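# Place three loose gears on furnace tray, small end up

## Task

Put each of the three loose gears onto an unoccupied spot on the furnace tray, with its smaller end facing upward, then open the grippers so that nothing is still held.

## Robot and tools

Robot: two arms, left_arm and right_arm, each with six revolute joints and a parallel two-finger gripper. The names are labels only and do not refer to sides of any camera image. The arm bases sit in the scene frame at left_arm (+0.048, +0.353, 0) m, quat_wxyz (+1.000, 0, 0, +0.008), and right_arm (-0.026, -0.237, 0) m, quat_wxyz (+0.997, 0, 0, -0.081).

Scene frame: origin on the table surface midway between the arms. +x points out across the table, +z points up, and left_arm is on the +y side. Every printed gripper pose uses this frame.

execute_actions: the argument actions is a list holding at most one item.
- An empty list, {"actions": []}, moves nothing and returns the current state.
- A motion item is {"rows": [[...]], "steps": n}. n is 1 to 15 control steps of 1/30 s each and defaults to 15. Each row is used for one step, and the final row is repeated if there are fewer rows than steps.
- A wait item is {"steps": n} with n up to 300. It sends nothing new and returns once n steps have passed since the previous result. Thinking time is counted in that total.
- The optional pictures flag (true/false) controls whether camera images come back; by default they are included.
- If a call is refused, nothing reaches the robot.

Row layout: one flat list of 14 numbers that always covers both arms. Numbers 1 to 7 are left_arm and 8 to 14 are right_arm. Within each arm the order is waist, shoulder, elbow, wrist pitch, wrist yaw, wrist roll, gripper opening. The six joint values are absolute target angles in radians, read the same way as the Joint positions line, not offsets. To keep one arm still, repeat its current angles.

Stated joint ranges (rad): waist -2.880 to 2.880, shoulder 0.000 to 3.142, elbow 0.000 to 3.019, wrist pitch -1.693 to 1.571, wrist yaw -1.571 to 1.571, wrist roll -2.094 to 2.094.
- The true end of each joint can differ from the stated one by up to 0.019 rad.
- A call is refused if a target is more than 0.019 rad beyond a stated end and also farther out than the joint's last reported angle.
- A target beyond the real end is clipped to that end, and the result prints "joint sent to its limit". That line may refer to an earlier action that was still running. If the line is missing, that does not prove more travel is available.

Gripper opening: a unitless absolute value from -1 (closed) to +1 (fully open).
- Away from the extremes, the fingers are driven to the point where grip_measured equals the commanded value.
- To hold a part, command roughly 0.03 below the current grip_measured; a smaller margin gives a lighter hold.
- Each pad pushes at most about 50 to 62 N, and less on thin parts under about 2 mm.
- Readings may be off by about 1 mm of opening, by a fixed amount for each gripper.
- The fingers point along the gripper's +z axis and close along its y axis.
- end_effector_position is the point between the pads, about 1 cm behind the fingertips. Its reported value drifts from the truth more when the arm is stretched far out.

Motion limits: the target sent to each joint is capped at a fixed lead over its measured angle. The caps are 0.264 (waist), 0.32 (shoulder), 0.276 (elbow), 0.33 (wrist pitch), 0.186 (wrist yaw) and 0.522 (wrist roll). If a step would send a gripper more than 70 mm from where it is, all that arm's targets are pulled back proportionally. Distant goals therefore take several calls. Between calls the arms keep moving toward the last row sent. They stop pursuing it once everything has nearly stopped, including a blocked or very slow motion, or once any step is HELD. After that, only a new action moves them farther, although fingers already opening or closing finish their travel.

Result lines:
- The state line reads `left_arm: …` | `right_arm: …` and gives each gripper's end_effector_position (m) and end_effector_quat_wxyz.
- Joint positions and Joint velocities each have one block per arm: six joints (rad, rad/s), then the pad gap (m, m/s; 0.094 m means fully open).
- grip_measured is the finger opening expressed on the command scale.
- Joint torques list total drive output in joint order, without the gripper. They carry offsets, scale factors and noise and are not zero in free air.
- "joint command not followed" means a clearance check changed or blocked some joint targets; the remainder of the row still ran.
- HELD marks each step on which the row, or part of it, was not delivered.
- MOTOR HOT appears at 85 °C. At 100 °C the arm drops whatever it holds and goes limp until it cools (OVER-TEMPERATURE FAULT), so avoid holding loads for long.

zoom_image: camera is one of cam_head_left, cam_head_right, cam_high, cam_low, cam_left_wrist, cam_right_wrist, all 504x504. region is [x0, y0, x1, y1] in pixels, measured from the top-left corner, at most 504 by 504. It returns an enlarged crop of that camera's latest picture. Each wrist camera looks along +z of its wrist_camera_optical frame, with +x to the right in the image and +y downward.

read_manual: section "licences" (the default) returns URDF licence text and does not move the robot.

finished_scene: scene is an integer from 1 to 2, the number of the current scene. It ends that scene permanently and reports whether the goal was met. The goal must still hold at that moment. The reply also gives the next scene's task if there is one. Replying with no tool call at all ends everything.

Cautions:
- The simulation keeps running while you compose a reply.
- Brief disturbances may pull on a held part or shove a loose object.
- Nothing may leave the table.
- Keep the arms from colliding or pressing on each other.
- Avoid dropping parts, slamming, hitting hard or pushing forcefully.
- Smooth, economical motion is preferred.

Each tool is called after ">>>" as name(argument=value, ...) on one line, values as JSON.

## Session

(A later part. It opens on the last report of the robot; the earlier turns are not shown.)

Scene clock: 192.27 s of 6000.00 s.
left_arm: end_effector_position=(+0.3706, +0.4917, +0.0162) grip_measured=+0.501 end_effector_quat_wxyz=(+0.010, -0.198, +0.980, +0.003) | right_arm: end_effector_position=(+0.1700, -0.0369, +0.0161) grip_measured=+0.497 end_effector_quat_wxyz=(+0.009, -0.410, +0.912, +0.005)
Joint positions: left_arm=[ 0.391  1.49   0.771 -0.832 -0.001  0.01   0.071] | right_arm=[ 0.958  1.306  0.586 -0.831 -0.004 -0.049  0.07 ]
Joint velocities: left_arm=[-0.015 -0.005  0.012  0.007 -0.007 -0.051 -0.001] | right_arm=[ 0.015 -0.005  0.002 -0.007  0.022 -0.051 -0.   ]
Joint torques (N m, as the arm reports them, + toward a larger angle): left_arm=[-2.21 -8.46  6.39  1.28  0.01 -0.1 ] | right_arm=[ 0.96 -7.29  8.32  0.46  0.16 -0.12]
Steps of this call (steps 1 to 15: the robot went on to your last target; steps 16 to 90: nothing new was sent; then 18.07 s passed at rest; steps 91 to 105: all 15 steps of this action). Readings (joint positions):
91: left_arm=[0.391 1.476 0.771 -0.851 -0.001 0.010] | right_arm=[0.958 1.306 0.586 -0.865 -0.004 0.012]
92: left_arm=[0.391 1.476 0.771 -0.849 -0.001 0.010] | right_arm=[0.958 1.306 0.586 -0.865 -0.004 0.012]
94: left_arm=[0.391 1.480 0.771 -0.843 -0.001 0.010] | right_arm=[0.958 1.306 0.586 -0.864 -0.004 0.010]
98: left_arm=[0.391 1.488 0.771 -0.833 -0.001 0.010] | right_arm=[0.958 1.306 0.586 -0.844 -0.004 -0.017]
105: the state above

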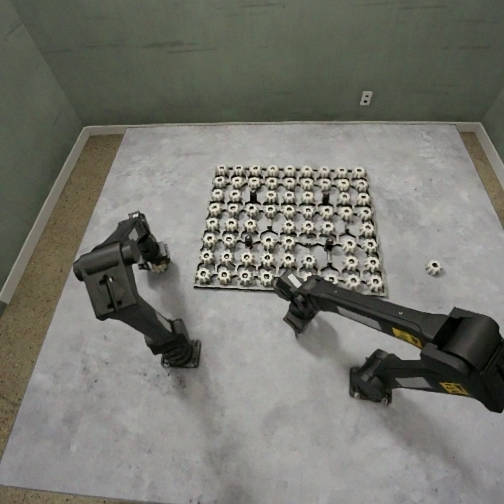

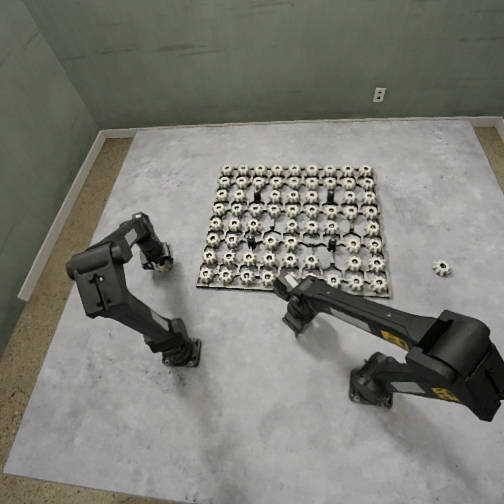

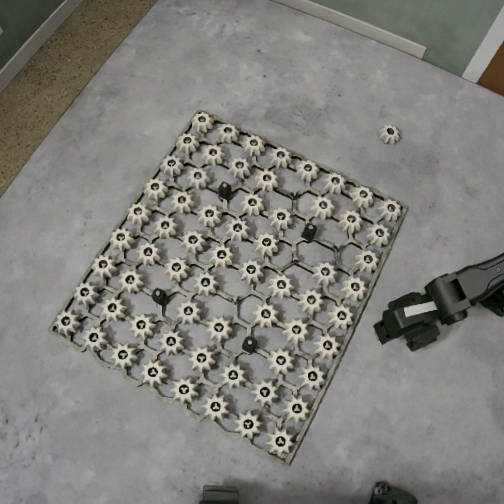

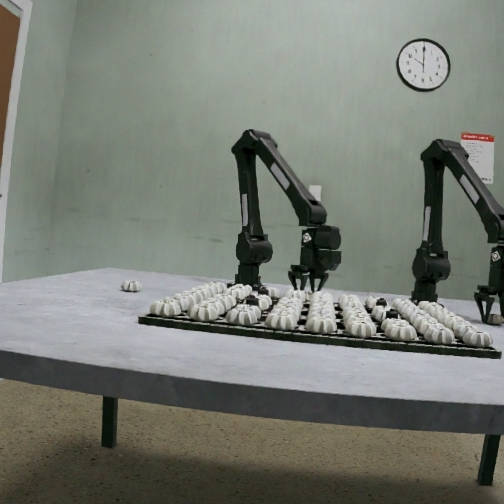

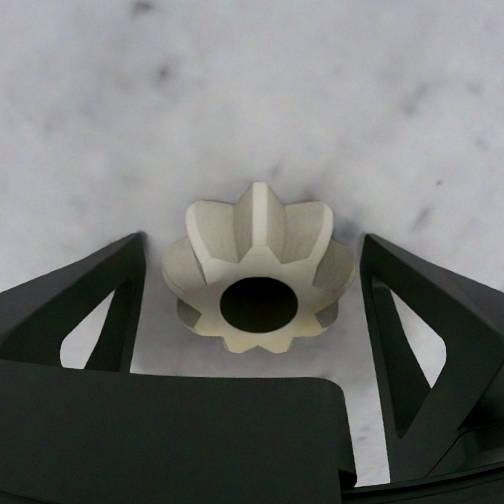

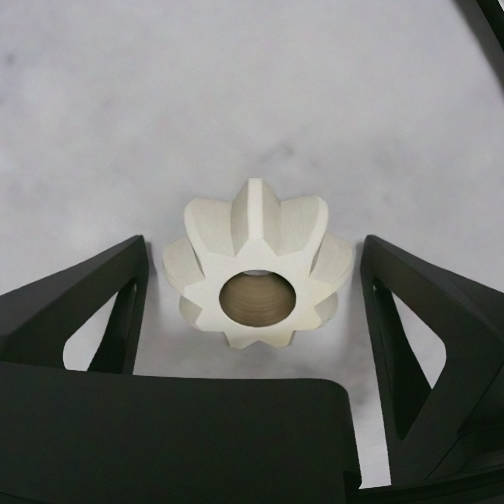

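Both well positioned. Close both grippers.

>>> execute_actions(actions=[{"rows": [
[0.385,1.507,0.764,-0.820,0,0,0.44, 0.967,1.307,0.597,-0.819,0,-0.07,0.44],
[0.385,1.507,0.764,-0.820,0,0,0.38, 0.967,1.307,0.597,-0.819,0,-0.07,0.38],
[0.385,1.507,0.764,-0.820,0,0,0.33, 0.967,1.307,0.597,-0.819,0,-0.07,0.33],
[0.385,1.507,0.764,-0.820,0,0,0.30, 0.967,1.307,0.597,-0.819,0,-0.07,0.30],
[0.385,1.507,0.764,-0.820,0,0,0.27, 0.967,1.307,0.597,-0.819,0,-0.07,0.27],
[0.385,1.507,0.764,-0.820,0,0,0.25, 0.967,1.307,0.597,-0.819,0,-0.07,0.25],
[0.385,1.507,0.764,-0.820,0,0,0.23, 0.967,1.307,0.597,-0.819,0,-0.07,0.23],
[0.385,1.507,0.764,-0.820,0,0,0.21, 0.967,1.307,0.597,-0.819,0,-0.07,0.21],
[0.385,1.507,0.764,-0.820,0,0,0.19, 0.967,1.307,0.597,-0.819,0,-0.07,0.19]
], "steps": 13}])

Scene clock: 200.77 s of 6000.00 s.
left_arm: end_effector_position=(+0.3709, +0.4914, +0.0162) grip_measured=+0.212 end_effector_quat_wxyz=(+0.010, -0.198, +0.980, +0.002) | right_arm: end_effector_position=(+0.1704, -0.0370, +0.0162) grip_measured=+0.232 end_effector_quat_wxyz=(+0.009, -0.413, +0.911, +0.005)
Joint positions: left_arm=[ 0.391  1.49   0.771 -0.831  0.001  0.01   0.057] | right_arm=[ 0.958  1.306  0.586 -0.83  -0.002 -0.057  0.058]
Joint velocities: left_arm=[ 0.015 -0.005  0.002 -0.007 -0.007 -0.007  0.   ] | right_arm=[ 0.015 -0.024  0.002  0.007  0.037  0.022 -0.   ]
Joint torques (N m, as the arm reports them, + toward a larger angle): left_arm=[-2.07 -8.57  6.41  1.22 -0.1  -0.11] | right_arm=[ 2.35 -6.62  8.31  0.48  0.1  -0.09]
Steps of this call (steps 1 to 15: the robot went on to your last target; steps 16 to 90: nothing new was sent; then 5.07 s passed at rest; steps 91 to 103: all 13 steps of this action). Readings (joint positions):
91: left_arm=[0.391 1.490 0.771 -0.832 -0.001 0.010] | right_arm=[0.958 1.306 0.586 -0.831 -0.004 -0.057]
92: left_arm=[0.391 1.490 0.771 -0.832 -0.001 0.010] | right_arm=[0.958 1.306 0.586 -0.831 -0.004 -0.057]
94: left_arm=[0.391 1.490 0.771 -0.832 0.000 0.010] | right_arm=[0.958 1.306 0.586 -0.831 -0.004 -0.057]
98: left_arm=[0.391 1.490 0.771 -0.831 0.001 0.010] | right_arm=[0.958 1.306 0.586 -0.830 -0.002 -0.057]
103: the state above

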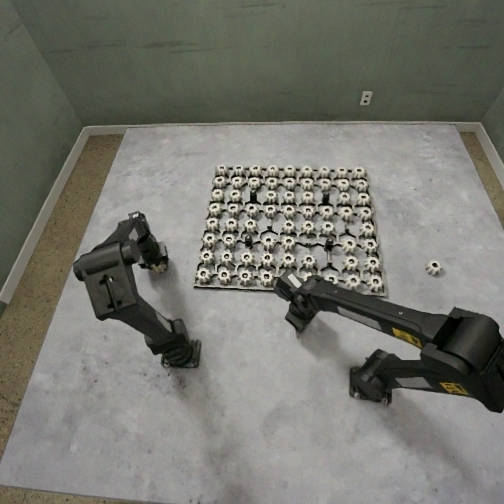

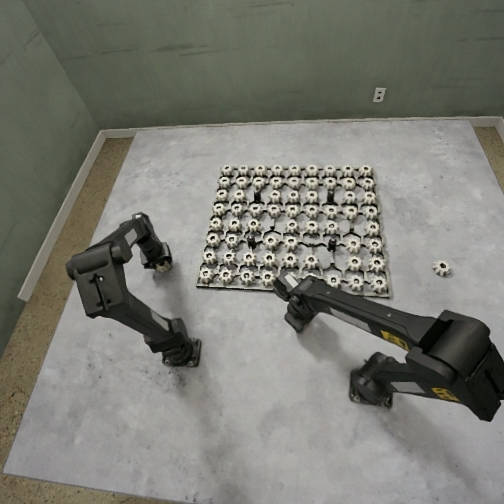

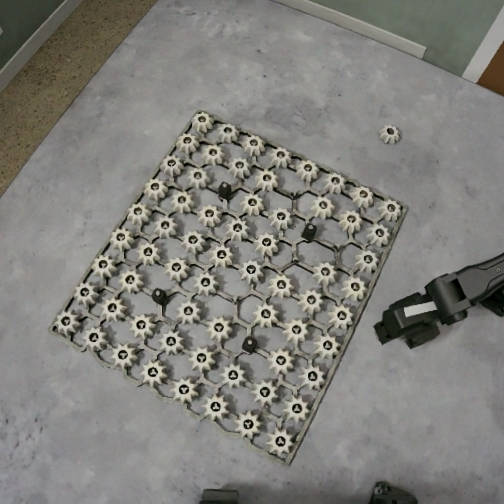

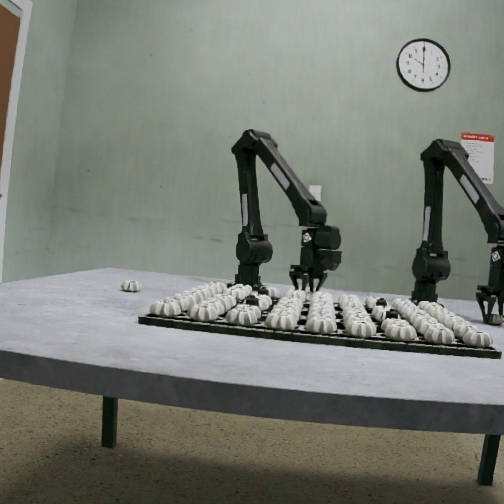

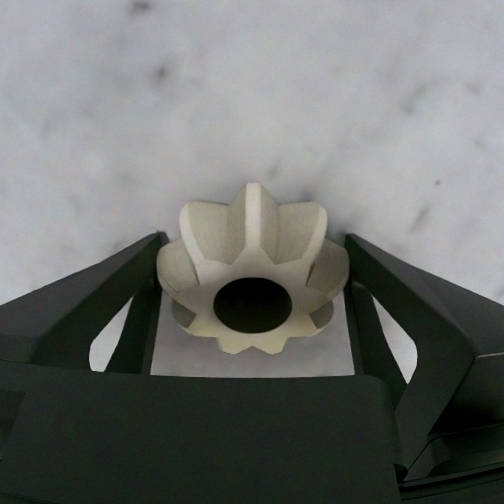

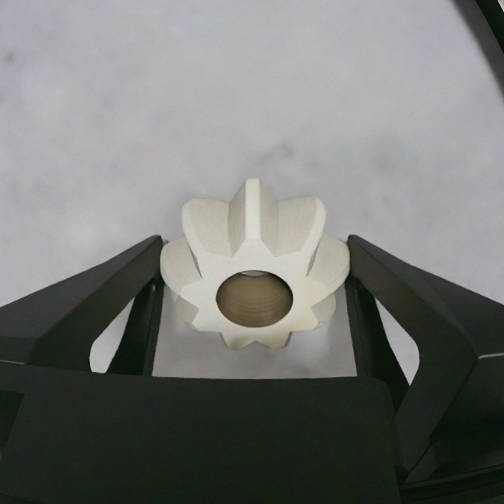

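>>> execute_actions(actions=[{"rows": [
[0.385,1.480,0.810,-0.830,0,0,0.18, 0.960,1.295,0.620,-0.830,0,-0.07,0.195],
[0.385,1.470,0.828,-0.842,0,0,0.18, 0.960,1.286,0.634,-0.842,0,-0.07,0.195],
[0.385,1.463,0.835,-0.857,0,0,0.18, 0.960,1.277,0.642,-0.861,0,-0.07,0.195],
[0.385,1.452,0.846,-0.880,0,0,0.18, 0.960,1.262,0.655,-0.889,0,-0.07,0.195],
[0.385,1.438,0.859,-0.910,0,0,0.18, 0.960,1.244,0.672,-0.925,0,-0.07,0.195],
[0.385,1.424,0.873,-0.940,0,0,0.18, 0.960,1.226,0.688,-0.962,0,-0.07,0.195],
[0.385,1.410,0.887,-0.970,0,0,0.18, 0.960,1.207,0.705,-0.999,0,-0.07,0.195],
[0.385,1.396,0.901,-1.000,0,0,0.18, 0.960,1.189,0.722,-1.036,0,-0.07,0.195],
[0.385,1.382,0.915,-1.030,0,0,0.18, 0.960,1.171,0.738,-1.073,0,-0.07,0.195],
[0.385,1.368,0.928,-1.060,0,0,0.18, 0.960,1.152,0.755,-1.110,0,-0.07,0.195],
[0.385,1.354,0.942,-1.090,0,0,0.18, 0.960,1.134,0.772,-1.146,0,-0.07,0.195],
[0.385,1.342,0.954,-1.115,0,0,0.18, 0.960,1.119,0.785,-1.177,0,-0.07,0.195],
[0.385,1.333,0.962,-1.133,0,0,0.18, 0.960,1.108,0.795,-1.199,0,-0.07,0.195],
[0.385,1.328,0.967,-1.144,0,0,0.18, 0.960,1.101,0.802,-1.213,0,-0.07,0.195],
[0.385,1.325,0.970,-1.150,0,0,0.18, 0.960,1.097,0.805,-1.220,0,-0.07,0.195]
], "steps": 15}])

Scene clock: 262.93 s of 6000.00 s.
left_arm: end_effector_position=(+0.3648, +0.4888, +0.0922) grip_measured=+0.212 end_effector_quat_wxyz=(-0.012, -0.198, +0.980, -0.003) | right_arm: end_effector_position=(+0.1687, -0.0389, +0.1128) grip_measured=+0.232 end_effector_quat_wxyz=(+0.003, -0.413, +0.911, +0.002)
Joint positions: left_arm=[ 0.391  1.37   0.887 -1.113  0.001  0.01   0.057] | right_arm=[ 0.958  1.132  0.747 -1.179 -0.002 -0.057  0.058]
Joint velocities: left_arm=[-0.005 -0.444  0.359 -0.422 -0.125 -0.037  0.   ] | right_arm=[ 0.005 -0.532  0.354 -0.471 -0.081 -0.022  0.   ]
Joint torques (N m, as the arm reports them, + toward a larger angle): left_arm=[-2.15 -9.93 12.74  0.45 -0.1  -0.12] | right_arm=[ 1.81 -5.95 12.   -0.28  0.11 -0.18]
Steps of this call (steps 1 to 15: the robot went on to your last target; steps 16 to 90: nothing new was sent; then 58.67 s passed at rest; steps 91 to 105: all 15 steps of this action). Readings (joint positions):
91: left_arm=[0.391 1.490 0.771 -0.831 0.001 0.010] | right_arm=[0.958 1.306 0.586 -0.830 -0.002 -0.057]
92: left_arm=[0.391 1.490 0.771 -0.831 0.001 0.010] | right_arm=[0.958 1.306 0.586 -0.830 -0.002 -0.057]
94: left_arm=[0.391 1.490 0.774 -0.843 0.001 0.010] | right_arm=[0.958 1.306 0.591 -0.847 -0.002 -0.057]
98: left_arm=[0.391 1.474 0.800 -0.937 0.001 0.010] | right_arm=[0.958 1.278 0.629 -0.963 -0.002 -0.057]
105: the state above

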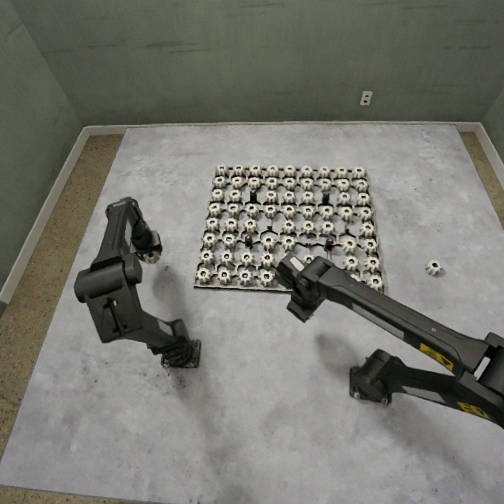

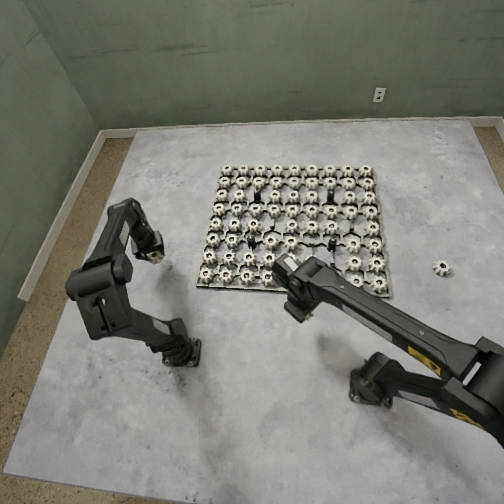

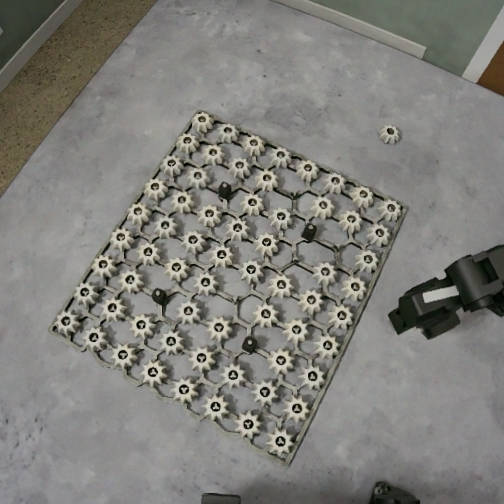

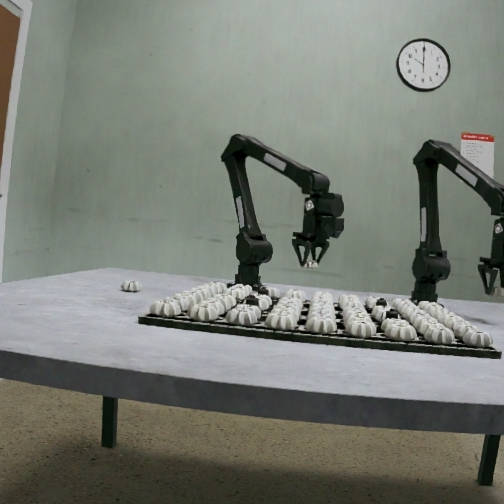

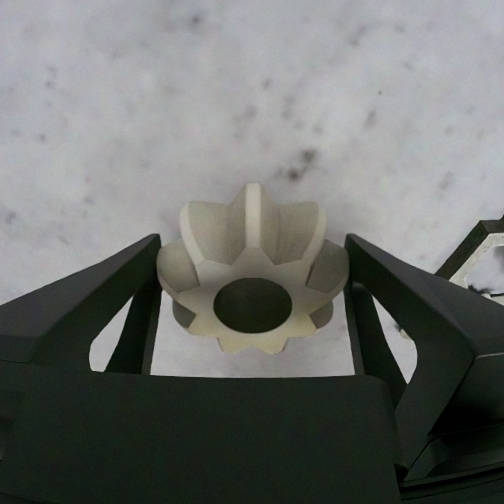

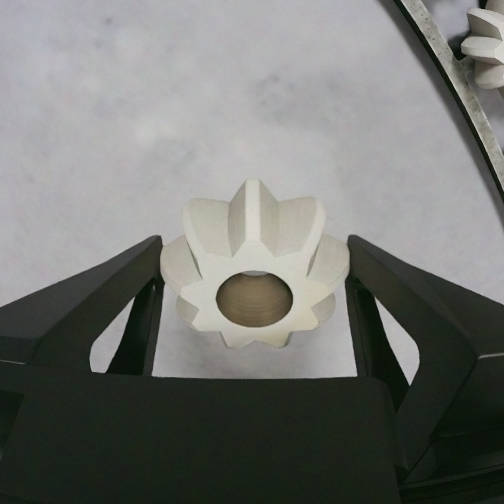

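>>> execute_actions(actions=[{"rows": [
[0.382,1.327,0.972,-1.151,0,0.001,0.18, 0.958,1.098,0.806,-1.22,0,-0.072,0.195],
[0.373,1.332,0.980,-1.152,0,0.004,0.18, 0.952,1.102,0.810,-1.22,0,-0.076,0.195],
[0.360,1.341,0.991,-1.155,0,0.009,0.18, 0.943,1.109,0.816,-1.22,0,-0.084,0.195],
[0.341,1.353,1.007,-1.159,0,0.016,0.18, 0.930,1.118,0.824,-1.22,0,-0.094,0.195],
[0.318,1.368,1.026,-1.164,0,0.024,0.18, 0.914,1.128,0.834,-1.22,0,-0.107,0.195],
[0.290,1.385,1.049,-1.170,0,0.034,0.18, 0.895,1.141,0.846,-1.22,0,-0.122,0.195],
[0.260,1.404,1.074,-1.177,0,0.046,0.18, 0.874,1.155,0.859,-1.22,0,-0.139,0.195],
[0.225,1.426,1.103,-1.184,0,0.058,0.18, 0.850,1.171,0.874,-1.22,0,-0.158,0.195],
[0.188,1.449,1.133,-1.192,0,0.071,0.18, 0.825,1.188,0.890,-1.22,0,-0.178,0.195],
[0.149,1.474,1.166,-1.200,0,0.086,0.18, 0.798,1.207,0.907,-1.22,0,-0.200,0.195],
[0.108,1.500,1.200,-1.209,0,0.101,0.18, 0.770,1.226,0.925,-1.22,0,-0.222,0.195],
[0.065,1.527,1.236,-1.218,0,0.116,0.18, 0.740,1.246,0.944,-1.22,0,-0.246,0.195],
[0.020,1.555,1.273,-1.228,0,0.132,0.18, 0.710,1.266,0.963,-1.22,0,-0.270,0.195],
[-0.025,1.584,1.310,-1.237,0,0.149,0.18, 0.679,1.287,0.983,-1.22,0,-0.295,0.195],
[-0.070,1.613,1.348,-1.247,0,0.165,0.18, 0.648,1.309,1.003,-1.22,0,-0.320,0.195]
], "steps": 15}], pictures=false)

>>> execute_actions(actions=[{"rows": [
[-0.115,1.641,1.386,-1.257,0,0.181,0.18, 0.616,1.330,1.022,-1.22,0,-0.345,0.195],
[-0.160,1.670,1.423,-1.266,0,0.198,0.18, 0.585,1.351,1.042,-1.22,0,-0.370,0.195],
[-0.205,1.698,1.460,-1.276,0,0.214,0.18, 0.555,1.371,1.061,-1.22,0,-0.394,0.195],
[-0.248,1.725,1.496,-1.285,0,0.229,0.18, 0.525,1.391,1.080,-1.22,0,-0.418,0.195],
[-0.289,1.751,1.530,-1.294,0,0.244,0.18, 0.497,1.410,1.098,-1.22,0,-0.440,0.195],
[-0.328,1.776,1.563,-1.302,0,0.259,0.18, 0.470,1.429,1.115,-1.22,0,-0.462,0.195],
[-0.365,1.799,1.593,-1.310,0,0.272,0.18, 0.445,1.446,1.131,-1.22,0,-0.482,0.195],
[-0.400,1.821,1.622,-1.317,0,0.284,0.18, 0.421,1.462,1.146,-1.22,0,-0.501,0.195],
[-0.430,1.840,1.647,-1.324,0,0.296,0.18, 0.400,1.476,1.159,-1.22,0,-0.518,0.195],
[-0.458,1.857,1.670,-1.330,0,0.306,0.18, 0.381,1.489,1.171,-1.22,0,-0.533,0.195],
[-0.481,1.872,1.689,-1.335,0,0.314,0.18, 0.365,1.499,1.181,-1.22,0,-0.546,0.195],
[-0.500,1.884,1.705,-1.339,0,0.321,0.18, 0.353,1.508,1.189,-1.22,0,-0.556,0.195],
[-0.513,1.893,1.716,-1.342,0,0.326,0.18, 0.343,1.515,1.195,-1.22,0,-0.564,0.195],
[-0.522,1.898,1.724,-1.343,0,0.329,0.18, 0.337,1.519,1.199,-1.22,0,-0.568,0.195],
[-0.525,1.900,1.726,-1.344,0,0.330,0.18, 0.335,1.520,1.200,-1.22,0,-0.570,0.195]
], "steps": 15}], pictures=false)

>>> execute_actions(actions=[{"steps": 25}])

Scene clock: 295.80 s of 6000.00 s.
left_arm: end_effector_position=(+0.4724, +0.3960, +0.1258) grip_measured=+0.212 end_effector_quat_wxyz=(-0.004, -0.013, +1.000, +0.001) | right_arm: end_effector_position=(+0.2556, -0.0639, +0.1329) grip_measured=+0.232 end_effector_quat_wxyz=(-0.002, -0.376, +0.927, +0.000)
Joint positions: left_arm=[ 0.085  1.527  1.152 -1.203 -0.003  0.076  0.057] | right_arm=[ 0.715  1.268  0.911 -1.217 -0.002 -0.219  0.058]
Joint velocities: left_arm=[-1.05   0.669  0.813 -0.173  0.007  0.183 -0.   ] | right_arm=[-0.933  0.64   0.618 -0.002  0.022 -0.593  0.001]
Joint torques (N m, as the arm reports them, + toward a larger angle): left_arm=[ -3.19 -11.44  13.45   0.09   0.09   0.14] | right_arm=[-0.28 -7.93 14.01 -0.13  0.03 -0.11]
Steps of this call (steps 1 to 30: the robot went on to your last target; steps 31 to 90: nothing new was sent; then 29.37 s passed at rest; steps 91 to 105: all 15 steps of this action). Readings (joint positions):
91: left_arm=[0.391 1.330 0.918 -1.141 0.001 0.010] | right_arm=[0.958 1.098 0.767 -1.213 -0.002 -0.058]
92: left_arm=[0.391 1.330 0.918 -1.141 0.001 0.010] | right_arm=[0.958 1.098 0.767 -1.213 -0.002 -0.059]
94: left_arm=[0.385 1.331 0.920 -1.144 0.000 0.010] | right_arm=[0.956 1.099 0.767 -1.213 -0.002 -0.065]
98: left_arm=[0.319 1.373 0.966 -1.170 -0.003 0.020] | right_arm=[0.910 1.129 0.784 -1.216 -0.002 -0.098]
105: the state above

Scene clock: 296.30 s of 6000.00 s.
left_arm: end_effector_position=(+0.5475, +0.1327, +0.1095) grip_measured=+0.212 end_effector_quat_wxyz=(-0.024, +0.319, +0.947, +0.003) | right_arm: end_effector_position=(+0.3856, -0.1649, +0.1249) grip_measured=+0.232 end_effector_quat_wxyz=(-0.013, -0.337, +0.941, +0.003)
Joint positions: left_arm=[-0.432  1.859  1.542 -1.301 -0.003  0.236  0.057] | right_arm=[ 0.337  1.518  1.138 -1.217 -0.001 -0.513  0.058]
Joint velocities: left_arm=[-0.894  0.581  0.779 -0.237 -0.066  0.286  0.   ] | right_arm=[-0.278  0.161  0.095 -0.002 -0.007 -0.359 -0.   ]
Joint torques (N m, as the arm reports them, + toward a larger angle): left_arm=[ -2.34 -17.04  14.44   0.15   0.08   0.09] | right_arm=[  1.36 -12.29  13.81  -0.29   0.04  -0.18]
Steps of this call (steps 1 to 15: all 15 steps of this action). Readings (joint positions):
1: left_arm=[0.049 1.550 1.180 -1.209 -0.003 0.086] | right_arm=[0.683 1.290 0.933 -1.217 -0.002 -0.241]
2: left_arm=[0.013 1.574 1.207 -1.215 -0.003 0.096] | right_arm=[0.651 1.311 0.954 -1.217 -0.002 -0.264]
4: left_arm=[-0.059 1.620 1.261 -1.227 -0.003 0.116] | right_arm=[0.588 1.352 0.995 -1.217 -0.002 -0.309]
8: left_arm=[-0.201 1.710 1.364 -1.253 -0.003 0.157] | right_arm=[0.470 1.430 1.067 -1.217 -0.002 -0.399]
15: the state above

Scene clock: 297.13 s of 6000.00 s.
left_arm: end_effector_position=(+0.5508, +0.0670, +0.1190) grip_measured=+0.212 end_effector_quat_wxyz=(-0.012, +0.405, +0.914, +0.001) | right_arm: end_effector_position=(+0.3926, -0.1610, +0.1190) grip_measured=+0.232 end_effector_quat_wxyz=(-0.006, -0.357, +0.934, +0.010)
Joint positions: left_arm=[-0.532  1.919  1.658 -1.333  0.001  0.318  0.057] | right_arm=[ 0.337  1.537  1.143 -1.193 -0.016 -0.557  0.058]
Joint velocities: left_arm=[-0.005 -0.005 -0.002 -0.002 -0.022  0.037 -0.001] | right_arm=[ 0.151  0.2    0.022  0.232 -0.095 -0.007  0.   ]
Joint torques (N m, as the arm reports them, + toward a larger angle): left_arm=[ -1.03 -18.99  14.22   0.2   -0.08   0.15] | right_arm=[  0.53 -14.46  13.58  -1.88   0.62  -0.11]
Steps of this call (steps 1 to 25: the robot went on to your last target). Readings (joint positions):
1: left_arm=[-0.460 1.878 1.570 -1.309 -0.002 0.249] | right_arm=[0.330 1.522 1.141 -1.217 -0.001 -0.521]
2: left_arm=[-0.488 1.895 1.597 -1.316 -0.001 0.263] | right_arm=[0.327 1.524 1.141 -1.217 -0.001 -0.528]
4: left_arm=[-0.531 1.916 1.637 -1.320 0.003 0.284] | right_arm=[0.327 1.524 1.141 -1.217 -0.001 -0.539]
8: left_arm=[-0.561 1.919 1.658 -1.328 0.005 0.306] | right_arm=[0.327 1.524 1.142 -1.217 -0.001 -0.550]
25: the state above

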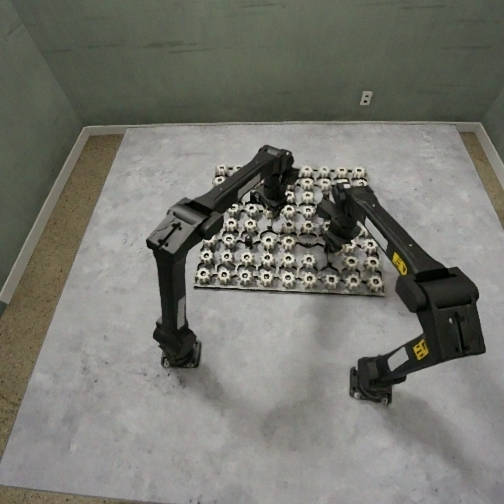

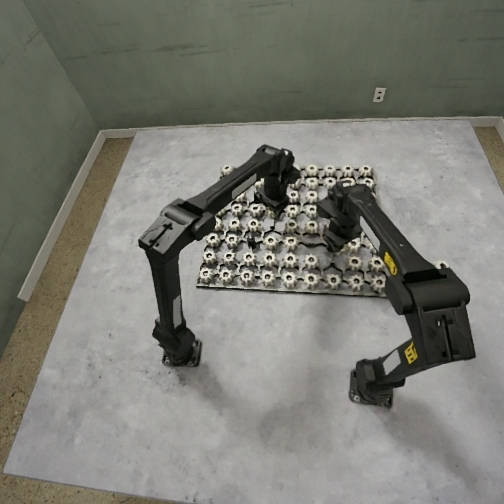

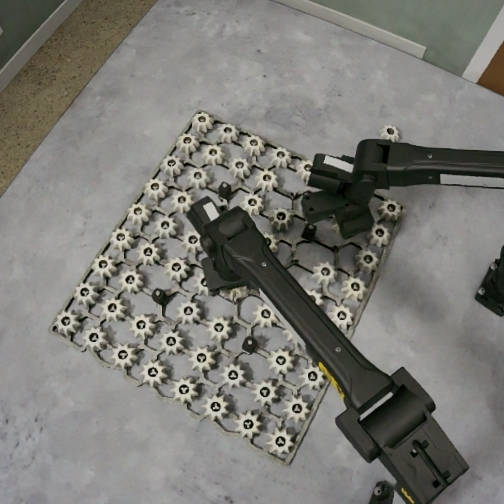

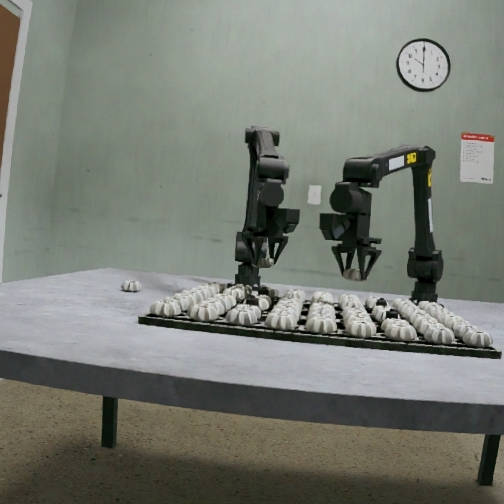

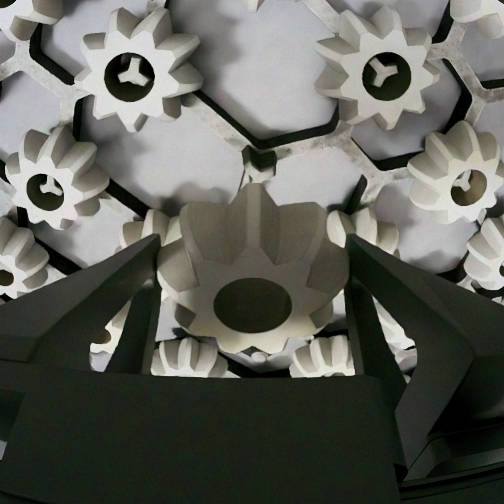

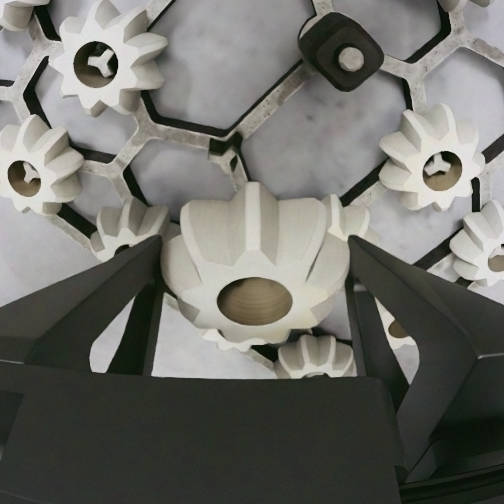

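>>> execute_actions(actions=[])

Scene clock: 298.53 s of 6000.00 s.
left_arm: end_effector_position=(+0.5508, +0.0670, +0.1190) grip_measured=+0.212 end_effector_quat_wxyz=(-0.012, +0.405, +0.914, +0.001) | right_arm: end_effector_position=(+0.3925, -0.1598, +0.1173) grip_measured=+0.198 end_effector_quat_wxyz=(-0.018, -0.361, +0.932, +0.006)
Joint positions: left_arm=[-0.532  1.919  1.658 -1.333  0.001  0.319  0.057] | right_arm=[ 0.345  1.552  1.155 -1.211 -0.005 -0.557  0.056]
Joint velocities: left_arm=[-0.005 -0.005 -0.002 -0.002 -0.066  0.007  0.   ] | right_arm=[ 0.015 -0.024  0.002  0.007 -0.022  0.007 -0.001]
Joint torques (N m, as the arm reports them, + toward a larger angle): left_arm=[ -0.96 -18.59  14.18   0.2   -0.07   0.13] | right_arm=[ -0.87 -15.2   12.63  -0.64   0.12  -0.14]
Steps of this call (steps 1 to 30: the robot went on to your last target; steps 31 to 42: nothing new was sent). Readings (joint positions):
1: left_arm=[-0.532 1.919 1.658 -1.333 0.001 0.318] | right_arm=[0.342 1.544 1.144 -1.186 -0.018 -0.557]
2: left_arm=[-0.532 1.919 1.658 -1.333 0.001 0.319] | right_arm=[0.347 1.551 1.145 -1.182 -0.018 -0.557]
4: left_arm=[-0.532 1.919 1.658 -1.333 0.001 0.319] | right_arm=[0.351 1.557 1.145 -1.191 -0.010 -0.557]
8: left_arm=[-0.532 1.919 1.658 -1.333 0.001 0.319] | right_arm=[0.346 1.553 1.152 -1.210 -0.005 -0.557]
42: the state above
All arms were judged still, so your last target was given up. Only a new action makes them travel on or press farther. Fingers that are still opening or closing keep moving.

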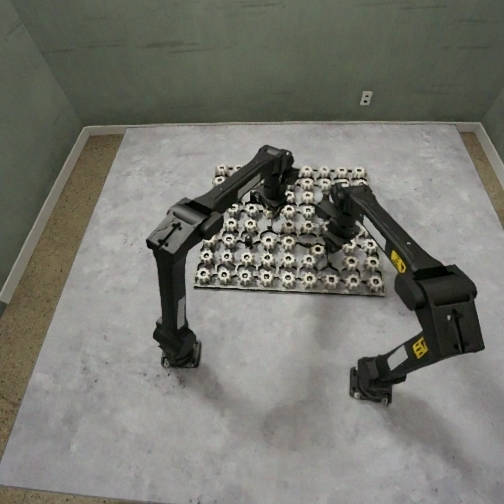

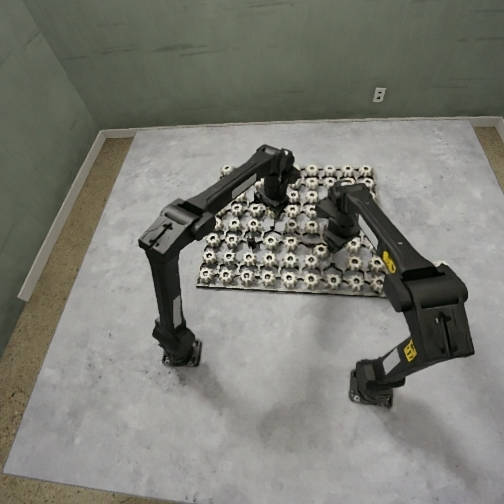

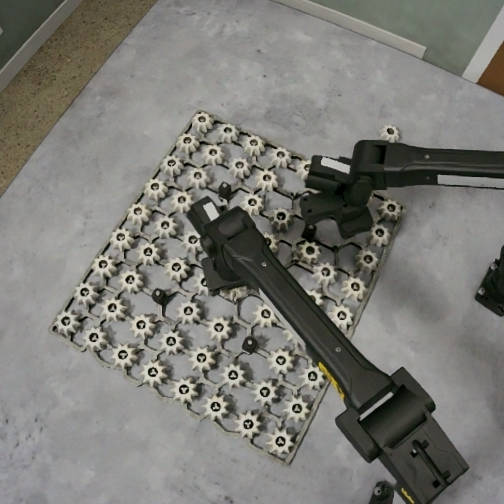

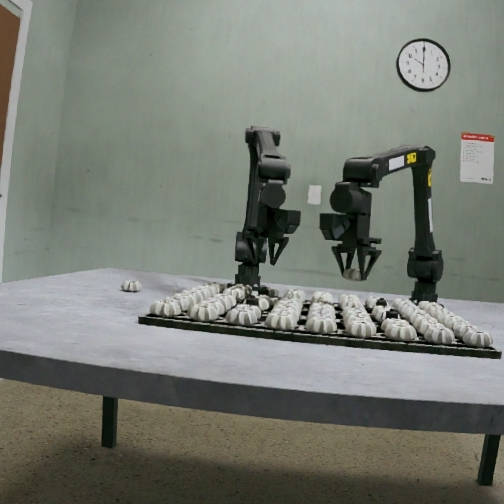

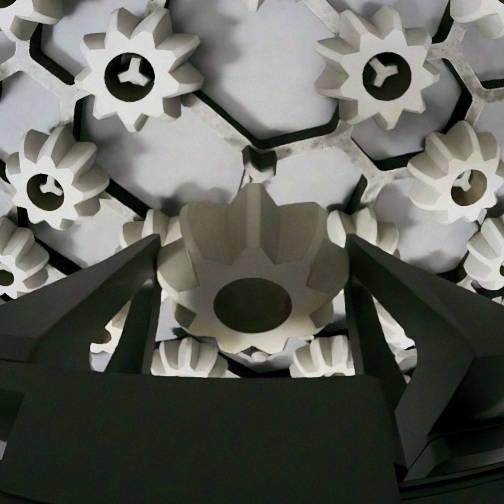

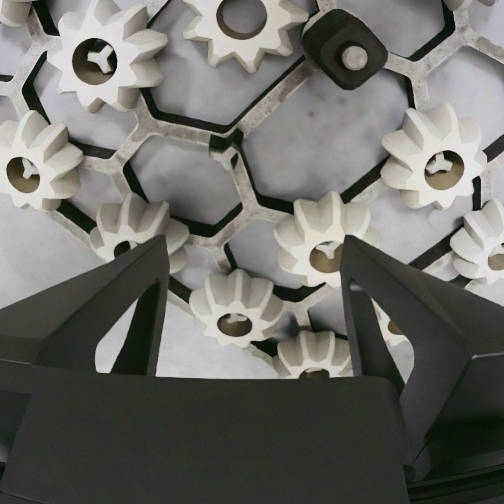

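>>> execute_actions(actions=[{"rows": [
[-0.530,1.915,1.690,-1.330,0,0.33,0.16, 0.350,1.545,1.205,-1.21,0,-0.50,0.3],
[-0.535,1.925,1.660,-1.318,0,0.33,0.15, 0.355,1.560,1.212,-1.21,0,-0.40,0.4],
[-0.538,1.930,1.650,-1.306,0,0.33,0.15, 0.361,1.568,1.222,-1.21,0,-0.27,0.5],
[-0.540,1.933,1.640,-1.292,0,0.33,0.15, 0.368,1.577,1.235,-1.21,0,-0.12,0.5],
[-0.542,1.935,1.630,-1.277,0,0.33,0.15, 0.376,1.588,1.249,-1.21,0,0.05,0.5],
[-0.542,1.937,1.620,-1.262,0,0.33,0.15, 0.384,1.599,1.263,-1.21,0,0.23,0.5],
[-0.542,1.939,1.610,-1.247,0,0.33,0.15, 0.392,1.610,1.277,-1.21,0,0.41,0.5],
[-0.542,1.941,1.600,-1.232,0,0.33,0.15, 0.400,1.621,1.291,-1.21,0,0.59,0.5],
[-0.542,1.943,1.590,-1.217,0,0.33,0.15, 0.408,1.632,1.305,-1.21,0,0.77,0.5],
[-0.542,1.945,1.580,-1.202,0,0.33,0.15, 0.416,1.642,1.319,-1.21,0,0.95,0.5],
[-0.542,1.947,1.572,-1.189,0,0.33,0.15, 0.423,1.651,1.331,-1.21,0,1.12,0.5],
[-0.542,1.948,1.565,-1.179,0,0.33,0.15, 0.429,1.659,1.341,-1.21,0,1.26,0.5],
[-0.542,1.949,1.560,-1.171,0,0.33,0.15, 0.433,1.665,1.348,-1.21,0,1.38,0.5],
[-0.542,1.950,1.557,-1.166,0,0.33,0.15, 0.436,1.668,1.353,-1.21,0,1.46,0.5],
[-0.542,1.950,1.555,-1.164,0,0.33,0.15, 0.437,1.670,1.355,-1.21,0,1.50,0.5]
], "steps": 15}], pictures=false)

>>> execute_actions(actions=[{"steps": 30}])

Scene clock: 348.43 s of 6000.00 s.
left_arm: end_effector_position=(+0.5492, +0.0679, +0.0682) grip_measured=+0.212 end_effector_quat_wxyz=(-0.001, +0.405, +0.914, -0.000) | right_arm: end_effector_position=(+0.4408, -0.1104, +0.1315) grip_measured=+0.498 end_effector_quat_wxyz=(+0.010, +0.192, +0.981, +0.007)
Joint positions: left_arm=[-0.532  1.944  1.557 -1.186  0.001  0.319  0.057] | right_arm=[ 0.427  1.644  1.308 -1.211 -0.004  0.65   0.07 ]
Joint velocities: left_arm=[-0.005  0.142 -0.139  0.183  0.051 -0.007  0.001] | right_arm=[ 0.19   0.171  0.129  0.002 -0.022  2.762 -0.002]
Joint torques (N m, as the arm reports them, + toward a larger angle): left_arm=[ -2.6  -17.21   8.87   0.93  -0.06   0.12] | right_arm=[  0.32 -13.29  12.31   0.13   0.1    0.13]
Steps of this call (steps 1 to 90: nothing new was sent; then 46.40 s passed at rest; steps 91 to 105: all 15 steps of this action). Readings (joint positions):
91: left_arm=[-0.532 1.919 1.658 -1.333 0.001 0.319] | right_arm=[0.345 1.552 1.155 -1.211 -0.005 -0.551]
92: left_arm=[-0.532 1.919 1.658 -1.332 0.001 0.319] | right_arm=[0.345 1.552 1.156 -1.211 -0.005 -0.527]
94: left_arm=[-0.532 1.919 1.654 -1.320 0.001 0.319] | right_arm=[0.346 1.553 1.164 -1.211 -0.005 -0.419]
98: left_arm=[-0.532 1.920 1.621 -1.268 0.001 0.319] | right_arm=[0.366 1.576 1.218 -1.211 -0.004 -0.039]
105: the state above

Scene clock: 349.43 s of 6000.00 s.
left_arm: end_effector_position=(+0.5476, +0.0689, +0.0567) grip_measured=+0.212 end_effector_quat_wxyz=(-0.007, +0.405, +0.914, +0.000) | right_arm: end_effector_position=(+0.4406, -0.1055, +0.1267) grip_measured=+0.498 end_effector_quat_wxyz=(+0.003, +0.569, +0.822, +0.007)
Joint positions: left_arm=[-0.532  1.959  1.547 -1.174  0.001  0.319  0.057] | right_arm=[ 0.437  1.657  1.312 -1.211 -0.004  1.486  0.07 ]
Joint velocities: left_arm=[-0.015 -0.005 -0.007  0.002 -0.037  0.066  0.001] | right_arm=[-0.015  0.005  0.017  0.007  0.081 -0.037  0.   ]
Joint torques (N m, as the arm reports them, + toward a larger angle): left_arm=[ -2.45 -18.2    8.96   1.1   -0.06   0.12] | right_arm=[  1.04 -13.68  12.86  -0.02   0.2    0.14]
Steps of this call (steps 1 to 30: the robot went on to your last target). Readings (joint positions):
1: left_arm=[-0.532 1.949 1.553 -1.181 0.001 0.319] | right_arm=[0.433 1.650 1.311 -1.211 -0.004 0.749]
2: left_arm=[-0.532 1.953 1.551 -1.179 0.001 0.319] | right_arm=[0.436 1.653 1.312 -1.211 -0.004 0.847]
4: left_arm=[-0.532 1.958 1.548 -1.177 0.001 0.319] | right_arm=[0.437 1.657 1.312 -1.211 -0.004 1.044]
8: left_arm=[-0.532 1.959 1.547 -1.174 0.001 0.319] | right_arm=[0.437 1.657 1.312 -1.211 -0.004 1.307]
30: the state above

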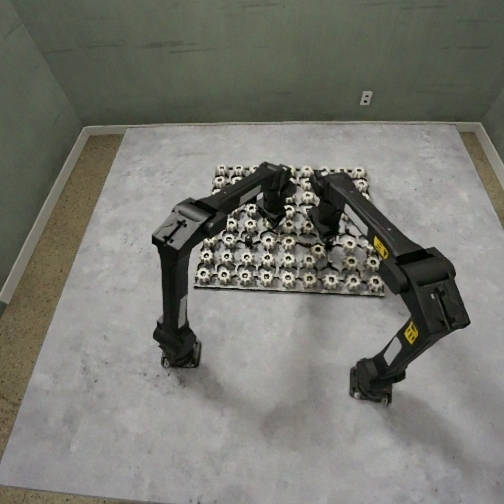

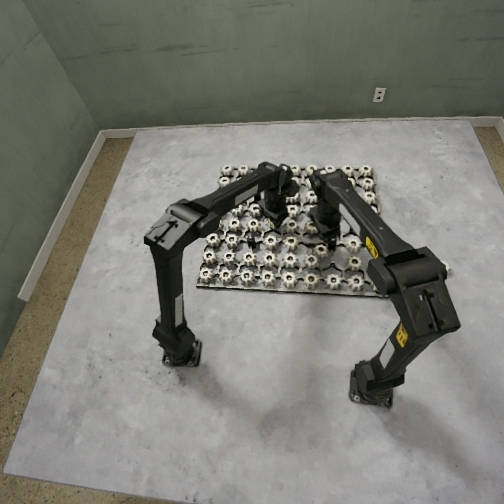

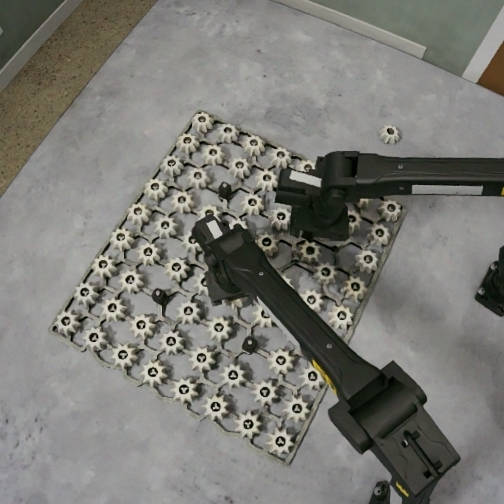

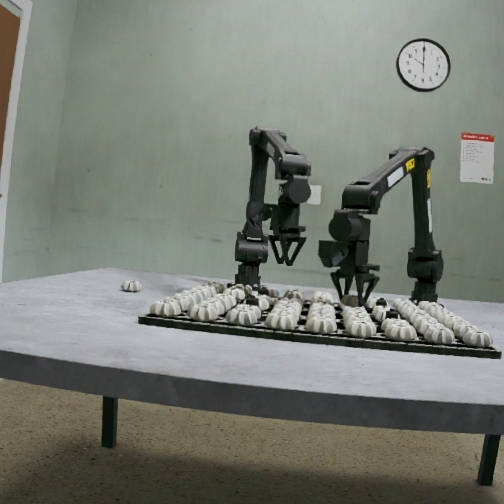

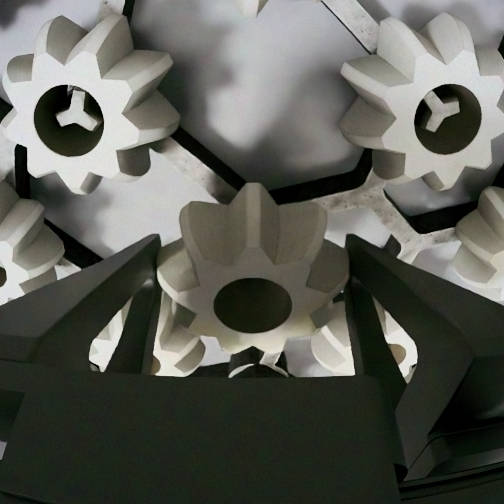

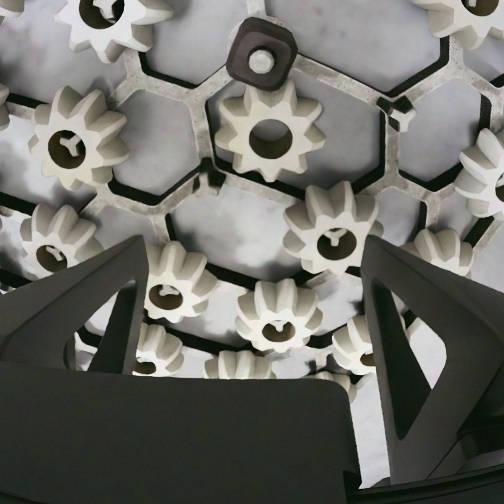

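>>> execute_actions(actions=[{"rows": [
[-0.542,1.950,1.552,-1.160,0,0.33,0.15, 0.437,1.670,1.355,-1.21,0,1.50,0.5],
[-0.542,1.950,1.549,-1.155,0,0.33,0.15, 0.437,1.670,1.355,-1.21,0,1.50,0.5],
[-0.542,1.950,1.546,-1.150,0,0.33,0.15, 0.437,1.670,1.355,-1.21,0,1.50,0.5],
[-0.542,1.950,1.543,-1.145,0,0.33,0.15, 0.437,1.670,1.355,-1.21,0,1.50,0.5],
[-0.542,1.950,1.540,-1.140,0,0.33,0.15, 0.437,1.670,1.355,-1.21,0,1.50,0.5],
[-0.542,1.950,1.537,-1.135,0,0.33,0.15, 0.437,1.670,1.355,-1.21,0,1.50,0.5],
[-0.542,1.950,1.534,-1.130,0,0.33,0.15, 0.437,1.670,1.355,-1.21,0,1.50,0.5],
[-0.542,1.950,1.531,-1.125,0,0.33,0.15, 0.437,1.670,1.355,-1.21,0,1.50,0.5],
[-0.542,1.950,1.528,-1.120,0,0.33,0.15, 0.437,1.670,1.355,-1.21,0,1.50,0.5],
[-0.542,1.950,1.525,-1.116,0,0.33,0.15, 0.437,1.670,1.355,-1.21,0,1.50,0.5],
[-0.542,1.950,1.523,-1.112,0,0.33,0.15, 0.437,1.670,1.355,-1.21,0,1.50,0.5]
], "steps": 15}])

>>> zoom_image(camera="cam_right_wrist", region=[130, 10, 430, 280])

Scene clock: 404.80 s of 6000.00 s.
left_arm: end_effector_position=(+0.5515, +0.0664, +0.0523) grip_measured=+0.212 end_effector_quat_wxyz=(+0.006, +0.405, +0.914, -0.002) | right_arm: end_effector_position=(+0.4406, -0.1055, +0.1267) grip_measured=+0.498 end_effector_quat_wxyz=(+0.003, +0.570, +0.822, +0.007)
Joint positions: left_arm=[-0.532  1.959  1.535 -1.134  0.002  0.319  0.057] | right_arm=[ 0.437  1.657  1.312 -1.211 -0.004  1.487  0.07 ]
Joint velocities: left_arm=[ 0.005 -0.015  0.007 -0.002  0.037 -0.095 -0.001] | right_arm=[-0.015 -0.015 -0.037 -0.012 -0.095  0.007 -0.002]
Joint torques (N m, as the arm reports them, + toward a larger angle): left_arm=[ -2.53 -17.96   7.47   1.62  -0.16   0.12] | right_arm=[  0.5  -13.73  12.54  -0.13   0.22   0.2 ]
Steps of this call (steps 1 to 15: the robot went on to your last target; steps 16 to 90: nothing new was sent; then 51.87 s passed at rest; steps 91 to 105: all 15 steps of this action). Readings (joint positions):
91: left_arm=[-0.532 1.959 1.547 -1.173 0.001 0.319] | right_arm=[0.437 1.657 1.312 -1.211 -0.004 1.487]
92: left_arm=[-0.532 1.959 1.547 -1.171 0.001 0.319] | right_arm=[0.437 1.657 1.312 -1.211 -0.004 1.487]
94: left_arm=[-0.532 1.959 1.547 -1.164 0.001 0.319] | right_arm=[0.437 1.657 1.312 -1.211 -0.004 1.487]
98: left_arm=[-0.532 1.959 1.540 -1.145 0.001 0.319] | right_arm=[0.437 1.657 1.312 -1.211 -0.004 1.487]
105: the state above

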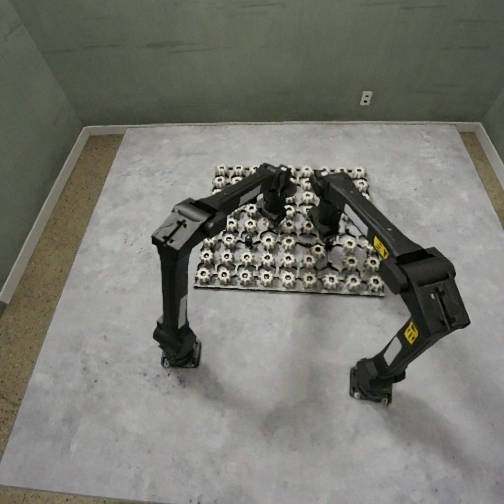

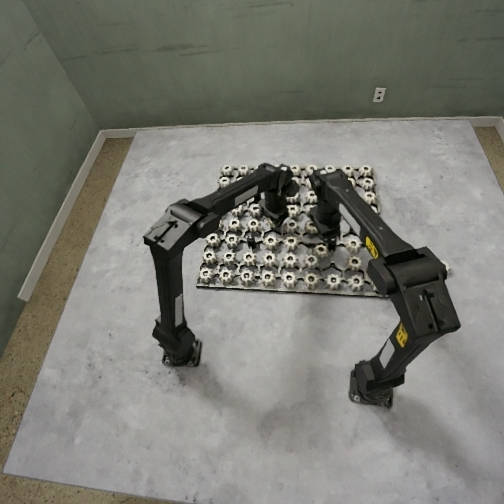

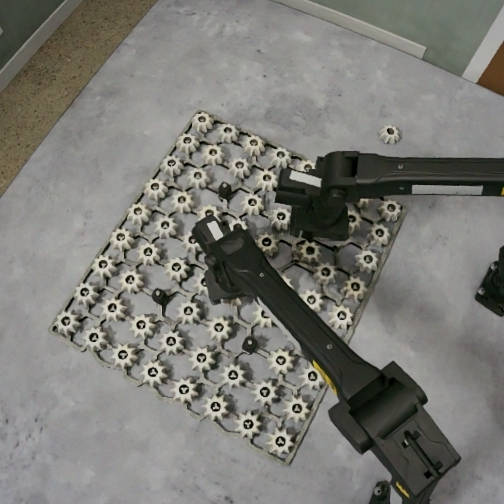

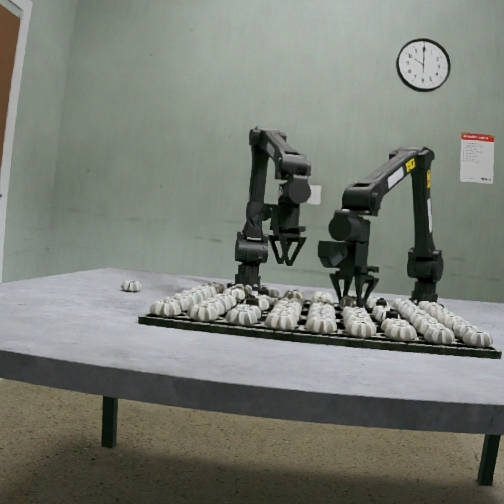

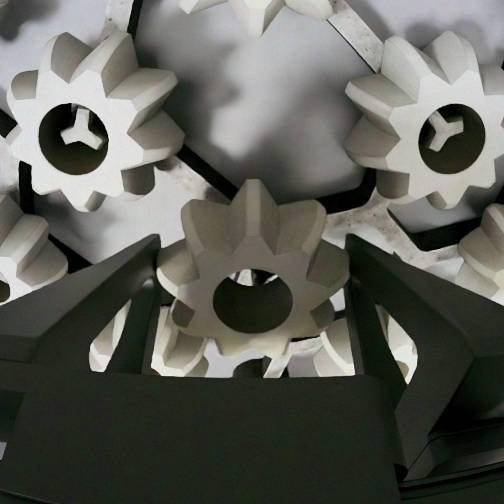

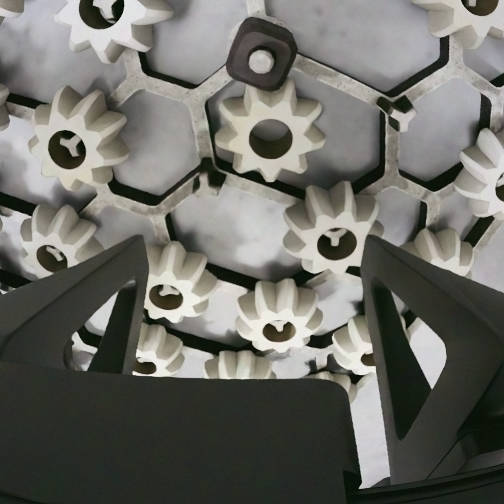

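Region (130, 10, 430, 280) of cam_right_wrist's 504x504 image, scaled by 1.680, with more detail than that image has; it fills the top 454 rows of this view, and the rest is white.

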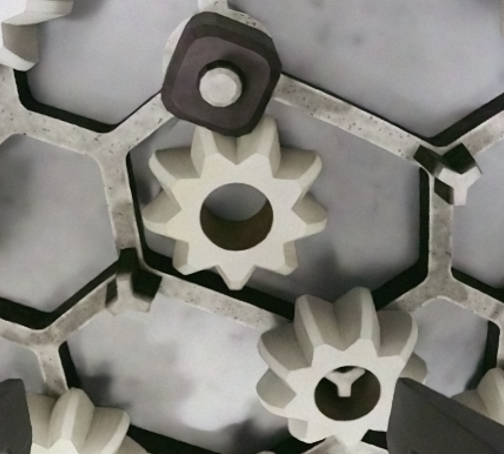

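>>> zoom_image(camera="cam_left_wrist", region=[130, 160, 380, 390])

Region (130, 160, 380, 390) of cam_left_wrist's 504x504 image, scaled by 2.016, with more detail than that image has; it fills the top 464 rows of this view, and the rest is white.

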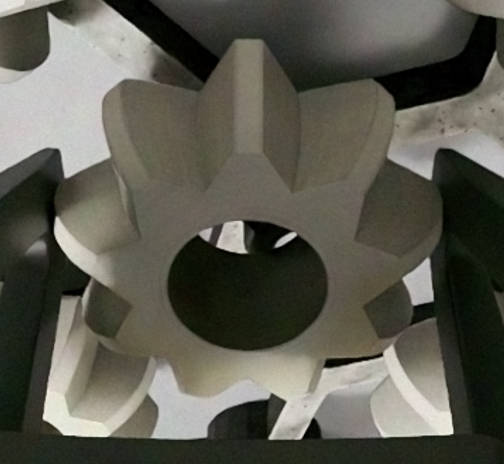

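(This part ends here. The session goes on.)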